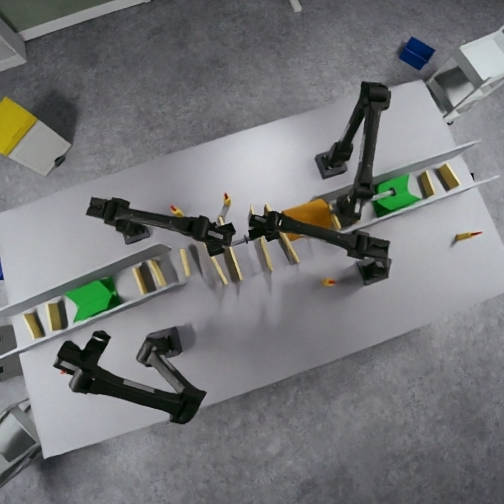

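{"fn": "execute_actions", "kwargs": {"actions": [{"arm1":{"joints":{"joint1_rad":0.893,"joint2_rad":1.865,"joint3_rad":1.905,"joint4_rad":-1.52,"joint6_rad":-0.7}},"arm2":{"joints":{"joint1_rad":-0.175,"joint2_rad":1.195,"joint3_rad":1.02,"joint4_rad":-1.33,"joint6_rad":-1.735}},"arm4":{"joints":{"joint2_rad":1.0,"joint3_rad":1.4}}}], "cameras": []}}

{"fn": "execute_actions", "kwargs": {"actions": [{"arm1":{"joints":{"joint1_rad":0.795,"joint2_rad":1.7,"joint3_rad":1.67,"joint4_rad":-1.44,"joint6_rad":-0.805}},"arm2":{"joints":{"joint1_rad":0.08,"joint2_rad":1.155,"joint3_rad":1.045,"joint4_rad":-1.375,"joint6_rad":-1.48}},"arm4":{"joints":{"joint2_rad":0.5,"joint3_rad":1.0,"joint1_rad":0.3}}}], "cameras": ["cam_high"]}}

Scene clock: 90.77 s.
arm1.joint_positions: joint1_rad=+0.886 joint2_rad=+1.900 joint3_rad=+1.880 joint4_rad=-1.545 joint5_rad=+0.004 joint6_rad=-0.684 gripper_m=+0.019
arm1.joint_status: all done
arm1.hand: x=-0.1868 y=-0.0305 z=+0.9824 quat_wxyz=(-0.003, -0.006, -1.000, +0.002) (m; scene frame)
arm2.joint_positions: joint1_rad=-0.178 joint2_rad=+1.215 joint3_rad=+0.985 joint4_rad=-1.332 joint5_rad=-0.013 joint6_rad=-1.740 gripper_m=+0.020
arm2.joint_status: all done
arm2.hand: x=-0.5810 y=-0.0276 z=+0.9799 quat_wxyz=(-0.005, +1.000, -0.009, -0.006) (m; scene frame)
arm3.joint_positions: joint1_rad=+0.793 joint2_rad=+0.501 joint3_rad=+0.912 joint4_rad=-1.491 joint5_rad=+0.001 joint6_rad=-0.013 gripper_m=+0.093
arm3.joint_status: not commanded
arm3.hand: x=+0.7631 y=+0.2108 z=+1.1366 quat_wxyz=(-0.227, -0.386, -0.889, +0.097) (m; scene frame)
arm4.joint_positions: joint1_rad=+0.997 joint2_rad=+0.994 joint3_rad=+1.404 joint4_rad=-1.664 joint5_rad=-0.003 joint6_rad=-0.544 gripper_m=+0.093
arm4.joint_status: all done
arm4.hand: x=+0.3916 y=-0.1933 z=+1.1769 quat_wxyz=(-0.083, +0.986, -0.007, -0.142) (m; scene frame)
pictures: none
No camera images: the call's "cameras" was empty. Leave "cameras" out to get every camera's image.

Scene clock: 92.07 s.
arm1.joint_positions: joint1_rad=+0.785 joint2_rad=+1.733 joint3_rad=+1.650 joint4_rad=-1.465 joint5_rad=+0.003 joint6_rad=-0.793 gripper_m=+0.019
arm1.joint_status: all done
arm1.hand: x=-0.2662 y=-0.0341 z=+0.9840 quat_wxyz=(-0.008, -0.001, -1.000, +0.008) (m; scene frame)
arm2.joint_positions: joint1_rad=+0.071 joint2_rad=+1.192 joint3_rad=+0.985 joint4_rad=-1.373 joint5_rad=-0.019 joint6_rad=-1.501 gripper_m=+0.020
arm2.joint_status: all done
arm2.hand: x=-0.6624 y=-0.0344 z=+0.9869 quat_wxyz=(+0.006, +1.000, -0.004, -0.009) (m; scene frame)
arm3.joint_positions: joint1_rad=+0.793 joint2_rad=+0.501 joint3_rad=+0.912 joint4_rad=-1.491 joint5_rad=+0.001 joint6_rad=-0.013 gripper_m=+0.093
arm3.joint_status: not commanded
arm3.hand: x=+0.7631 y=+0.2108 z=+1.1366 quat_wxyz=(-0.227, -0.386, -0.889, +0.097) (m; scene frame)
arm4.joint_positions: joint1_rad=+0.306 joint2_rad=+0.493 joint3_rad=+1.005 joint4_rad=-1.664 joint5_rad=-0.001 joint6_rad=-0.544 gripper_m=+0.093
arm4.joint_status: all done
arm4.hand: x=+0.5963 y=-0.2057 z=+1.1028 quat_wxyz=(-0.162, +0.917, -0.338, -0.137) (m; scene frame)
pictures: cam_high
Images, in order (width x height): cam_high 504x504.

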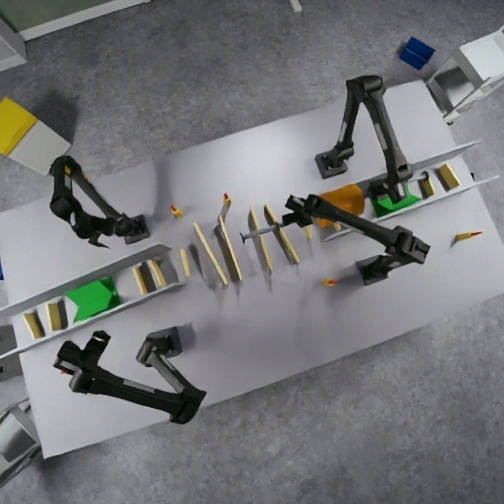

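{"fn": "execute_actions", "kwargs": {"actions": [{"arm1":{"joints":{"joint1_rad":0.605,"joint2_rad":1.515,"joint3_rad":1.405,"joint4_rad":-1.385,"joint6_rad":-0.995}},"arm2":{"joints":{"joint1_rad":0.445,"joint2_rad":1.25,"joint3_rad":1.11,"joint4_rad":-1.345,"joint6_rad":-1.12}}}], "cameras": []}}

{"fn": "execute_actions", "kwargs": {"actions": [{"arm1":{"joints":{"joint1_rad":0.355,"joint2_rad":1.37,"joint3_rad":1.25,"joint4_rad":-1.385,"joint6_rad":-1.245}},"arm2":{"joints":{"joint1_rad":0.71,"joint2_rad":1.42,"joint3_rad":1.275,"joint4_rad":-1.33,"joint6_rad":-0.86}}}], "cameras": []}}

{"fn": "execute_actions", "kwargs": {"actions": [{"arm1":{"joints":{"joint1_rad":0.04,"joint2_rad":1.32,"joint3_rad":1.205,"joint4_rad":-1.397,"joint6_rad":-1.555}},"arm2":{"joints":{"joint1_rad":0.897,"joint2_rad":1.64,"joint3_rad":1.533,"joint4_rad":-1.365,"joint6_rad":-0.675}}}], "cameras": []}}

{"fn": "execute_actions", "kwargs": {"actions": [{"arm1":{"joints":{"joint1_rad":-0.285,"joint2_rad":1.385,"joint3_rad":1.295,"joint4_rad":-1.41,"joint6_rad":-1.875}},"arm2":{"joints":{"joint1_rad":1.017,"joint2_rad":1.88,"joint3_rad":1.868,"joint4_rad":-1.445,"joint6_rad":-0.555}}}], "cameras": ["cam_high","arm1_cam_wrist","arm2_cam_wrist"]}}

Scene clock: 93.50 s.
arm1.joint_positions: joint1_rad=+0.593 joint2_rad=+1.546 joint3_rad=+1.388 joint4_rad=-1.388 joint5_rad=+0.003 joint6_rad=-0.993 gripper_m=+0.019
arm1.joint_status: all done
arm1.hand: x=-0.3863 y=-0.0379 z=+0.9727 quat_wxyz=(-0.007, +0.003, -1.000, +0.009) (m; scene frame)
arm2.joint_positions: joint1_rad=+0.434 joint2_rad=+1.271 joint3_rad=+1.024 joint4_rad=-1.340 joint5_rad=-0.020 joint6_rad=-1.146 gripper_m=+0.020
arm2.joint_status: all done
arm2.hand: x=-0.7836 y=-0.0406 z=+0.9768 quat_wxyz=(+0.012, +1.000, +0.000, -0.006) (m; scene frame)
arm3.joint_positions: joint1_rad=+0.793 joint2_rad=+0.501 joint3_rad=+0.912 joint4_rad=-1.491 joint5_rad=+0.001 joint6_rad=-0.013 gripper_m=+0.093
arm3.joint_status: not commanded
arm3.hand: x=+0.7631 y=+0.2108 z=+1.1366 quat_wxyz=(-0.227, -0.386, -0.889, +0.097) (m; scene frame)
arm4.joint_positions: joint1_rad=+0.306 joint2_rad=+0.493 joint3_rad=+1.005 joint4_rad=-1.664 joint5_rad=-0.001 joint6_rad=-0.544 gripper_m=+0.093
arm4.joint_status: not commanded
arm4.hand: x=+0.5963 y=-0.2057 z=+1.1028 quat_wxyz=(-0.162, +0.917, -0.338, -0.137) (m; scene frame)
pictures: none
No camera images: the call's "cameras" was empty. Leave "cameras" out to get every camera's image.

Scene clock: 94.50 s.
arm1.joint_positions: joint1_rad=+0.342 joint2_rad=+1.400 joint3_rad=+1.225 joint4_rad=-1.388 joint5_rad=+0.001 joint6_rad=-1.254 gripper_m=+0.019
arm1.joint_status: all done
arm1.hand: x=-0.5101 y=-0.0314 z=+0.9707 quat_wxyz=(-0.003, +0.007, -1.000, +0.003) (m; scene frame)
arm2.joint_positions: joint1_rad=+0.712 joint2_rad=+1.450 joint3_rad=+1.198 joint4_rad=-1.324 joint5_rad=-0.013 joint6_rad=-0.878 gripper_m=+0.020
arm2.joint_status: all done
arm2.hand: x=-0.9078 y=-0.0368 z=+0.9773 quat_wxyz=(+0.007, +1.000, +0.005, -0.004) (m; scene frame)
arm3.joint_positions: joint1_rad=+0.793 joint2_rad=+0.501 joint3_rad=+0.912 joint4_rad=-1.491 joint5_rad=+0.001 joint6_rad=-0.013 gripper_m=+0.093
arm3.joint_status: not commanded
arm3.hand: x=+0.7631 y=+0.2108 z=+1.1366 quat_wxyz=(-0.227, -0.386, -0.889, +0.097) (m; scene frame)
arm4.joint_positions: joint1_rad=+0.306 joint2_rad=+0.493 joint3_rad=+1.005 joint4_rad=-1.664 joint5_rad=-0.001 joint6_rad=-0.544 gripper_m=+0.093
arm4.joint_status: not commanded
arm4.hand: x=+0.5963 y=-0.2057 z=+1.1028 quat_wxyz=(-0.162, +0.917, -0.338, -0.137) (m; scene frame)
pictures: none
No camera images: the call's "cameras" was empty. Leave "cameras" out to get every camera's image.

Scene clock: 95.50 s.
arm1.joint_positions: joint1_rad=+0.037 joint2_rad=+1.356 joint3_rad=+1.177 joint4_rad=-1.388 joint5_rad=+0.001 joint6_rad=-1.551 gripper_m=+0.019
arm1.joint_status: all done
arm1.hand: x=-0.6310 y=-0.0347 z=+0.9685 quat_wxyz=(-0.001, +0.004, -1.000, +0.001) (m; scene frame)
arm2.joint_positions: joint1_rad=+0.899 joint2_rad=+1.671 joint3_rad=+1.451 joint4_rad=-1.356 joint5_rad=-0.009 joint6_rad=-0.684 gripper_m=+0.020
arm2.joint_status: all done
arm2.hand: x=-1.0283 y=-0.0373 z=+0.9751 quat_wxyz=(+0.006, +1.000, +0.002, -0.001) (m; scene frame)
arm3.joint_positions: joint1_rad=+0.793 joint2_rad=+0.501 joint3_rad=+0.912 joint4_rad=-1.491 joint5_rad=+0.001 joint6_rad=-0.013 gripper_m=+0.093
arm3.joint_status: not commanded
arm3.hand: x=+0.7631 y=+0.2108 z=+1.1366 quat_wxyz=(-0.227, -0.386, -0.889, +0.097) (m; scene frame)
arm4.joint_positions: joint1_rad=+0.306 joint2_rad=+0.493 joint3_rad=+1.005 joint4_rad=-1.664 joint5_rad=-0.001 joint6_rad=-0.544 gripper_m=+0.093
arm4.joint_status: not commanded
arm4.hand: x=+0.5963 y=-0.2057 z=+1.1028 quat_wxyz=(-0.162, +0.917, -0.338, -0.137) (m; scene frame)
pictures: none
No camera images: the call's "cameras" was empty. Leave "cameras" out to get every camera's image.

Scene clock: 96.53 s.
arm1.joint_positions: joint1_rad=-0.266 joint2_rad=+1.410 joint3_rad=+1.223 joint4_rad=-1.401 joint5_rad=+0.004 joint6_rad=-1.858 gripper_m=+0.019
arm1.joint_status: all done
arm1.hand: x=-0.7503 y=-0.0343 z=+0.9651 quat_wxyz=(-0.002, +0.006, -1.000, -0.010) (m; scene frame)
arm2.joint_positions: joint1_rad=+1.030 joint2_rad=+1.921 joint3_rad=+1.787 joint4_rad=-1.433 joint5_rad=-0.002 joint6_rad=-0.558 gripper_m=+0.020
arm2.joint_status: all done
arm2.hand: x=-1.1472 y=-0.0389 z=+0.9700 quat_wxyz=(+0.000, +1.000, +0.004, -0.002) (m; scene frame)
arm3.joint_positions: joint1_rad=+0.793 joint2_rad=+0.501 joint3_rad=+0.912 joint4_rad=-1.491 joint5_rad=+0.001 joint6_rad=-0.013 gripper_m=+0.093
arm3.joint_status: not commanded
arm3.hand: x=+0.7631 y=+0.2108 z=+1.1366 quat_wxyz=(-0.227, -0.386, -0.889, +0.097) (m; scene frame)
arm4.joint_positions: joint1_rad=+0.306 joint2_rad=+0.493 joint3_rad=+1.005 joint4_rad=-1.664 joint5_rad=-0.001 joint6_rad=-0.544 gripper_m=+0.093
arm4.joint_status: not commanded
arm4.hand: x=+0.5963 y=-0.2057 z=+1.1028 quat_wxyz=(-0.162, +0.917, -0.338, -0.137) (m; scene frame)
pictures: arm1_cam_wrist, arm2_cam_wrist, cam_high
camera_calibration (this result's frames):
arm1_cam_wrist: T_world_to_cam=[[0.0172988, -0.999739, -0.0149128, -0.00910516], [-0.803296, -0.0227772, 0.595144, -1.17502], [-0.595329, 0.00168407, -0.80348, 0.451434], [0, 0, 0, 1]] pos_world=[-0.674977, -0.0366267, 1.06189]
arm2_cam_wrist: T_world_to_cam=[[-0.00254919, 0.999988, -0.00426875, 0.0412454], [0.80287, 0.00459148, 0.596136, 0.345881], [0.596148, -0.00190759, -0.802872, 1.58336], [0, 0, 0, 1]] pos_world=[-1.22151, -0.0398126, 1.06522]
Images, in order (width x height): arm1_cam_wrist 504x504, arm2_cam_wrist 504x504, cam_high 504x504.

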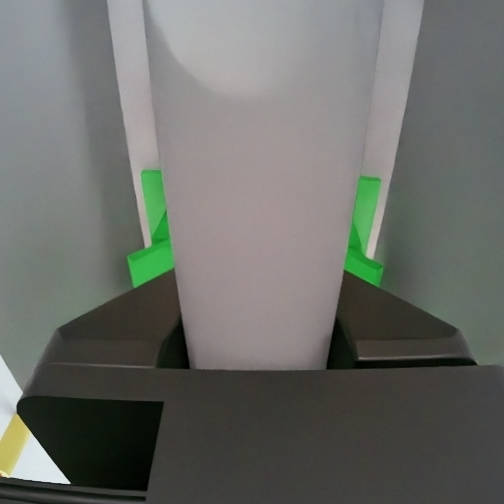

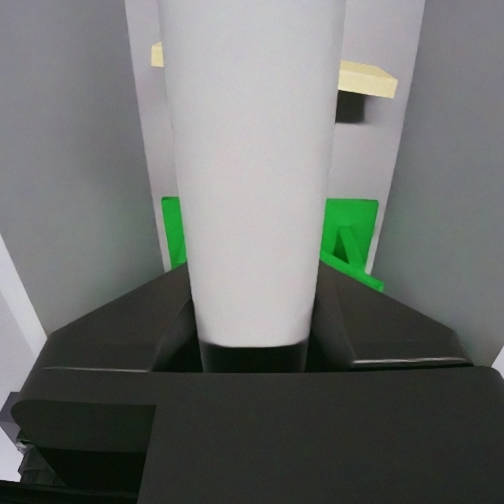

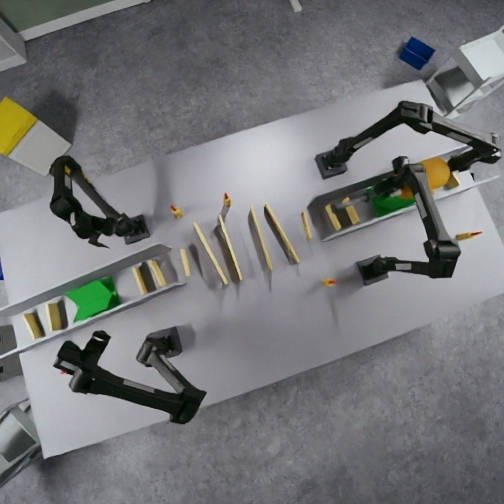

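{"fn": "execute_actions", "kwargs": {"actions": [{"arm1":{"joints":{"joint1_rad":-0.225,"joint2_rad":1.422,"joint3_rad":1.088,"joint4_rad":-1.18,"joint6_rad":-1.785}},"arm2":{"joints":{"joint1_rad":0.99,"joint2_rad":1.907,"joint3_rad":1.675,"joint4_rad":-1.262,"joint6_rad":-0.545}}}], "cameras": ["arm1_cam_wrist","arm2_cam_wrist"]}}

Scene clock: 98.47 s.
arm1.joint_positions: joint1_rad=-0.227 joint2_rad=+1.441 joint3_rad=+1.058 joint4_rad=-1.192 joint5_rad=-0.001 joint6_rad=-1.798 gripper_m=+0.019
arm1.joint_status: all done
arm1.hand: x=-0.7331 y=-0.0328 z=+0.8932 quat_wxyz=(-0.003, -0.005, -1.000, -0.003) (m; scene frame)
arm2.joint_positions: joint1_rad=+0.996 joint2_rad=+1.951 joint3_rad=+1.643 joint4_rad=-1.270 joint5_rad=-0.002 joint6_rad=-0.569 gripper_m=+0.020
arm2.joint_status: all done
arm2.hand: x=-1.1303 y=-0.0259 z=+0.8994 quat_wxyz=(+0.003, +1.000, -0.007, +0.002) (m; scene frame)
arm3.joint_positions: joint1_rad=+0.793 joint2_rad=+0.501 joint3_rad=+0.912 joint4_rad=-1.491 joint5_rad=+0.001 joint6_rad=-0.013 gripper_m=+0.093
arm3.joint_status: not commanded
arm3.hand: x=+0.7631 y=+0.2108 z=+1.1366 quat_wxyz=(-0.227, -0.386, -0.889, +0.097) (m; scene frame)
arm4.joint_positions: joint1_rad=+0.306 joint2_rad=+0.493 joint3_rad=+1.005 joint4_rad=-1.664 joint5_rad=-0.001 joint6_rad=-0.544 gripper_m=+0.093
arm4.joint_status: not commanded
arm4.hand: x=+0.5963 y=-0.2057 z=+1.1028 quat_wxyz=(-0.162, +0.917, -0.338, -0.137) (m; scene frame)
pictures: arm1_cam_wrist, arm2_cam_wrist
camera_calibration (this result's frames):
arm1_cam_wrist: T_world_to_cam=[[-0.00492253, -0.999988, -0.000261536, -0.0383571], [-0.803587, 0.00380007, 0.595176, -1.11778], [-0.595168, 0.00313994, -0.803596, 0.404208], [0, 0, 0, 1]] pos_world=[-0.657851, -0.0353781, 0.990086]
arm2_cam_wrist: T_world_to_cam=[[0.0203931, 0.999743, -0.00993811, 0.0590484], [0.797408, -0.0102681, 0.603353, 0.361229], [0.603095, -0.0202289, -0.797412, 1.51913], [0, 0, 0, 1]] pos_world=[-1.20543, -0.0245937, 0.994011]
Images, in order (width x height): arm1_cam_wrist 504x504, arm2_cam_wrist 504x504.

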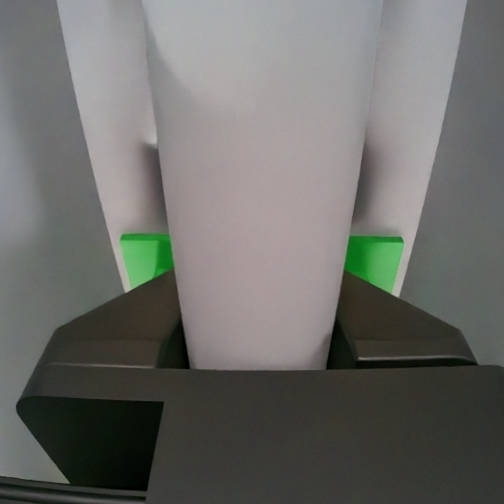

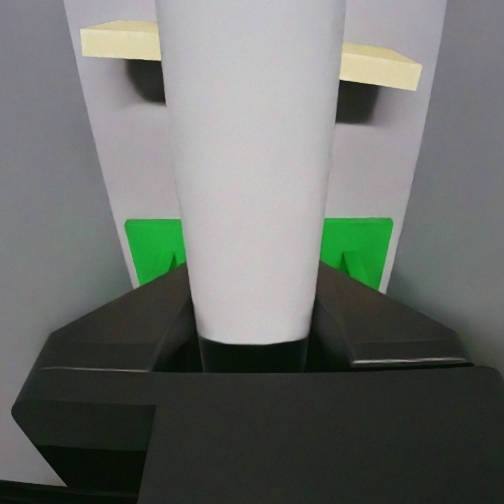

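{"fn": "execute_actions", "kwargs": {"actions": [{"arm1":{"joints":{"joint1_rad":-0.25,"joint2_rad":1.485,"joint3_rad":1.01,"joint4_rad":-1.035}},"arm2":{"joints":{"joint1_rad":1.005,"joint2_rad":1.952,"joint3_rad":1.605,"joint4_rad":-1.14}}}], "cameras": ["arm1_cam_wrist","arm2_cam_wrist"]}}

Scene clock: 99.83 s.
arm1.joint_positions: joint1_rad=-0.235 joint2_rad=+1.506 joint3_rad=+0.984 joint4_rad=-1.048 joint5_rad=+0.002 joint6_rad=-1.799 gripper_m=+0.019
arm1.joint_status: all done
arm1.hand: x=-0.7370 y=-0.0346 z=+0.8436 quat_wxyz=(-0.001, -0.008, -1.000, -0.001) (m; scene frame)
arm2.joint_positions: joint1_rad=+0.996 joint2_rad=+1.991 joint3_rad=+1.581 joint4_rad=-1.149 joint5_rad=-0.002 joint6_rad=-0.565 gripper_m=+0.020
arm2.joint_status: all done
arm2.hand: x=-1.1337 y=-0.0237 z=+0.8544 quat_wxyz=(-0.002, +1.000, -0.009, -0.006) (m; scene frame)
arm3.joint_positions: joint1_rad=+0.793 joint2_rad=+0.501 joint3_rad=+0.912 joint4_rad=-1.491 joint5_rad=+0.001 joint6_rad=-0.013 gripper_m=+0.093
arm3.joint_status: not commanded
arm3.hand: x=+0.7631 y=+0.2108 z=+1.1366 quat_wxyz=(-0.227, -0.386, -0.889, +0.097) (m; scene frame)
arm4.joint_positions: joint1_rad=+0.306 joint2_rad=+0.493 joint3_rad=+1.005 joint4_rad=-1.664 joint5_rad=-0.001 joint6_rad=-0.544 gripper_m=+0.093
arm4.joint_status: not commanded
arm4.hand: x=+0.5963 y=-0.2057 z=+1.1028 quat_wxyz=(-0.162, +0.917, -0.338, -0.137) (m; scene frame)
pictures: arm1_cam_wrist, arm2_cam_wrist
camera_calibration (this result's frames):
arm1_cam_wrist: T_world_to_cam=[[-0.0106386, -0.999936, 0.00392688, -0.0478757], [-0.801284, 0.0108743, 0.598185, -1.09191], [-0.598189, 0.00321732, -0.801348, 0.357873], [0, 0, 0, 1]] pos_world=[-0.661363, -0.0371503, 0.940132]
arm2_cam_wrist: T_world_to_cam=[[0.0245251, 0.999699, 0.000197455, 0.0525057], [0.806844, -0.0199105, 0.590429, 0.412625], [0.590256, -0.014321, -0.807089, 1.47915], [0, 0, 0, 1]] pos_world=[-1.20729, -0.0230914, 0.950167]
Images, in order (width x height): arm1_cam_wrist 504x504, arm2_cam_wrist 504x504.

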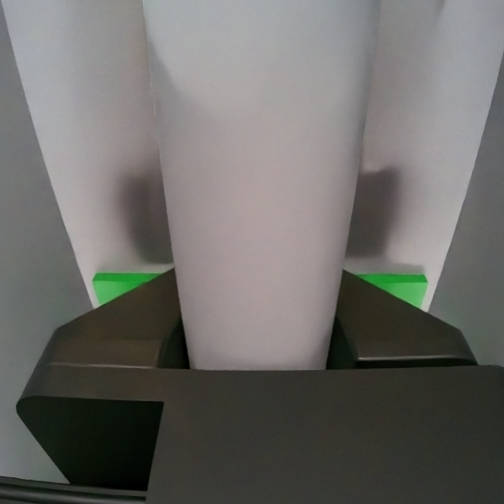

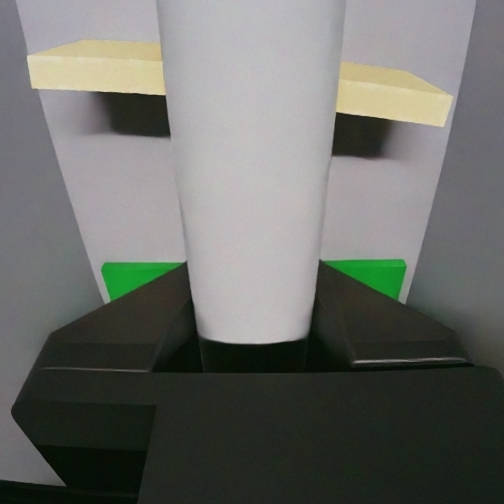

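{"fn": "execute_actions", "kwargs": {"actions": [{"arm1":{"joints":{"joint2_rad":1.51,"joint3_rad":0.98,"joint4_rad":-0.99}},"arm2":{"joints":{"joint2_rad":1.97,"joint3_rad":1.575,"joint4_rad":-1.11}}}], "cameras": ["arm1_cam_wrist","arm2_cam_wrist"]}}

Scene clock: 100.57 s.
arm1.joint_positions: joint1_rad=-0.236 joint2_rad=+1.510 joint3_rad=+0.966 joint4_rad=-1.019 joint5_rad=+0.005 joint6_rad=-1.803 gripper_m=+0.019
arm1.joint_status: all done
arm1.hand: x=-0.7376 y=-0.0332 z=+0.8360 quat_wxyz=(+0.002, -0.007, -1.000, +0.002) (m; scene frame)
arm2.joint_positions: joint1_rad=+0.996 joint2_rad=+1.991 joint3_rad=+1.568 joint4_rad=-1.122 joint5_rad=+0.000 joint6_rad=-0.567 gripper_m=+0.020
arm2.joint_status: all done
arm2.hand: x=-1.1344 y=-0.0229 z=+0.8496 quat_wxyz=(-0.006, +1.000, -0.009, -0.011) (m; scene frame)
arm3.joint_positions: joint1_rad=+0.793 joint2_rad=+0.501 joint3_rad=+0.912 joint4_rad=-1.491 joint5_rad=+0.001 joint6_rad=-0.013 gripper_m=+0.093
arm3.joint_status: not commanded
arm3.hand: x=+0.7631 y=+0.2108 z=+1.1366 quat_wxyz=(-0.227, -0.386, -0.889, +0.097) (m; scene frame)
arm4.joint_positions: joint1_rad=+0.306 joint2_rad=+0.493 joint3_rad=+1.005 joint4_rad=-1.664 joint5_rad=-0.001 joint6_rad=-0.544 gripper_m=+0.093
arm4.joint_status: not commanded
arm4.hand: x=+0.5963 y=-0.2057 z=+1.1028 quat_wxyz=(-0.162, +0.917, -0.338, -0.137) (m; scene frame)
pictures: arm1_cam_wrist, arm2_cam_wrist
camera_calibration (this result's frames):
arm1_cam_wrist: T_world_to_cam=[[-0.00795699, -0.999924, 0.0094244, -0.0490988], [-0.798369, 0.0120275, 0.602049, -1.08888], [-0.602116, -0.00273365, -0.798404, 0.345906], [0, 0, 0, 1]] pos_world=[-0.661439, -0.035053, 0.932192]
arm2_cam_wrist: T_world_to_cam=[[0.0230814, 0.999698, 0.00840441, 0.043111], [0.812721, -0.0236587, 0.582173, 0.429638], [0.582196, -0.00660695, -0.813021, 1.47185], [0, 0, 0, 1]] pos_world=[-1.20708, -0.0232089, 0.946158]
Images, in order (width x height): arm1_cam_wrist 504x504, arm2_cam_wrist 504x504.

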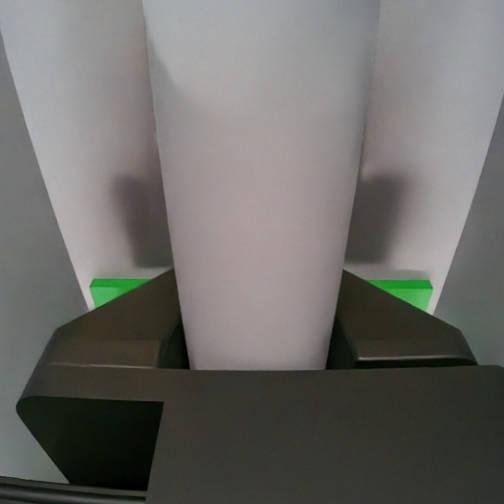

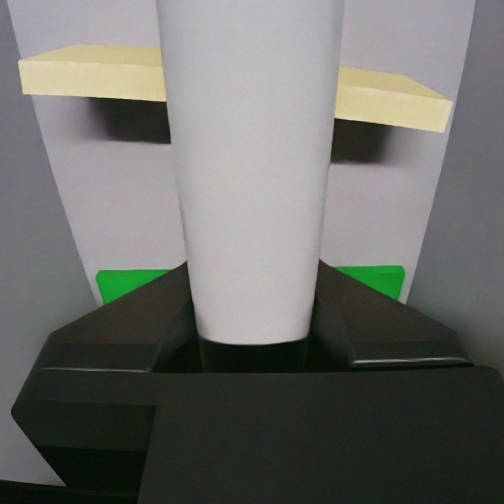

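Sag is shrinking, so it may already be touching. One more small step down.

{"fn": "execute_actions", "kwargs": {"actions": [{"arm1":{"joints":{"joint2_rad":1.525,"joint3_rad":0.95}},"arm2":{"joints":{"joint2_rad":2.005,"joint3_rad":1.55}}}], "cameras": []}}

Scene clock: 101.17 s.
arm1.joint_positions: joint1_rad=-0.236 joint2_rad=+1.510 joint3_rad=+0.963 joint4_rad=-1.017 joint5_rad=+0.005 joint6_rad=-1.803 gripper_m=+0.019
arm1.joint_status: all done
arm1.hand: x=-0.7373 y=-0.0325 z=+0.8351 quat_wxyz=(+0.001, -0.006, -1.000, +0.001) (m; scene frame)
arm2.joint_positions: joint1_rad=+0.996 joint2_rad=+1.991 joint3_rad=+1.563 joint4_rad=-1.117 joint5_rad=+0.000 joint6_rad=-0.567 gripper_m=+0.020
arm2.joint_status: all done
arm2.hand: x=-1.1339 y=-0.0232 z=+0.8482 quat_wxyz=(-0.007, +1.000, -0.009, -0.011) (m; scene frame)
arm3.joint_positions: joint1_rad=+0.793 joint2_rad=+0.501 joint3_rad=+0.912 joint4_rad=-1.491 joint5_rad=+0.001 joint6_rad=-0.013 gripper_m=+0.093
arm3.joint_status: not commanded
arm3.hand: x=+0.7631 y=+0.2108 z=+1.1366 quat_wxyz=(-0.227, -0.386, -0.889, +0.097) (m; scene frame)
arm4.joint_positions: joint1_rad=+0.306 joint2_rad=+0.493 joint3_rad=+1.005 joint4_rad=-1.664 joint5_rad=-0.001 joint6_rad=-0.544 gripper_m=+0.093
arm4.joint_status: not commanded
arm4.hand: x=+0.5963 y=-0.2057 z=+1.1028 quat_wxyz=(-0.162, +0.917, -0.338, -0.137) (m; scene frame)
pictures: none
No camera images: the call's "cameras" was empty. Leave "cameras" out to get every camera's image.


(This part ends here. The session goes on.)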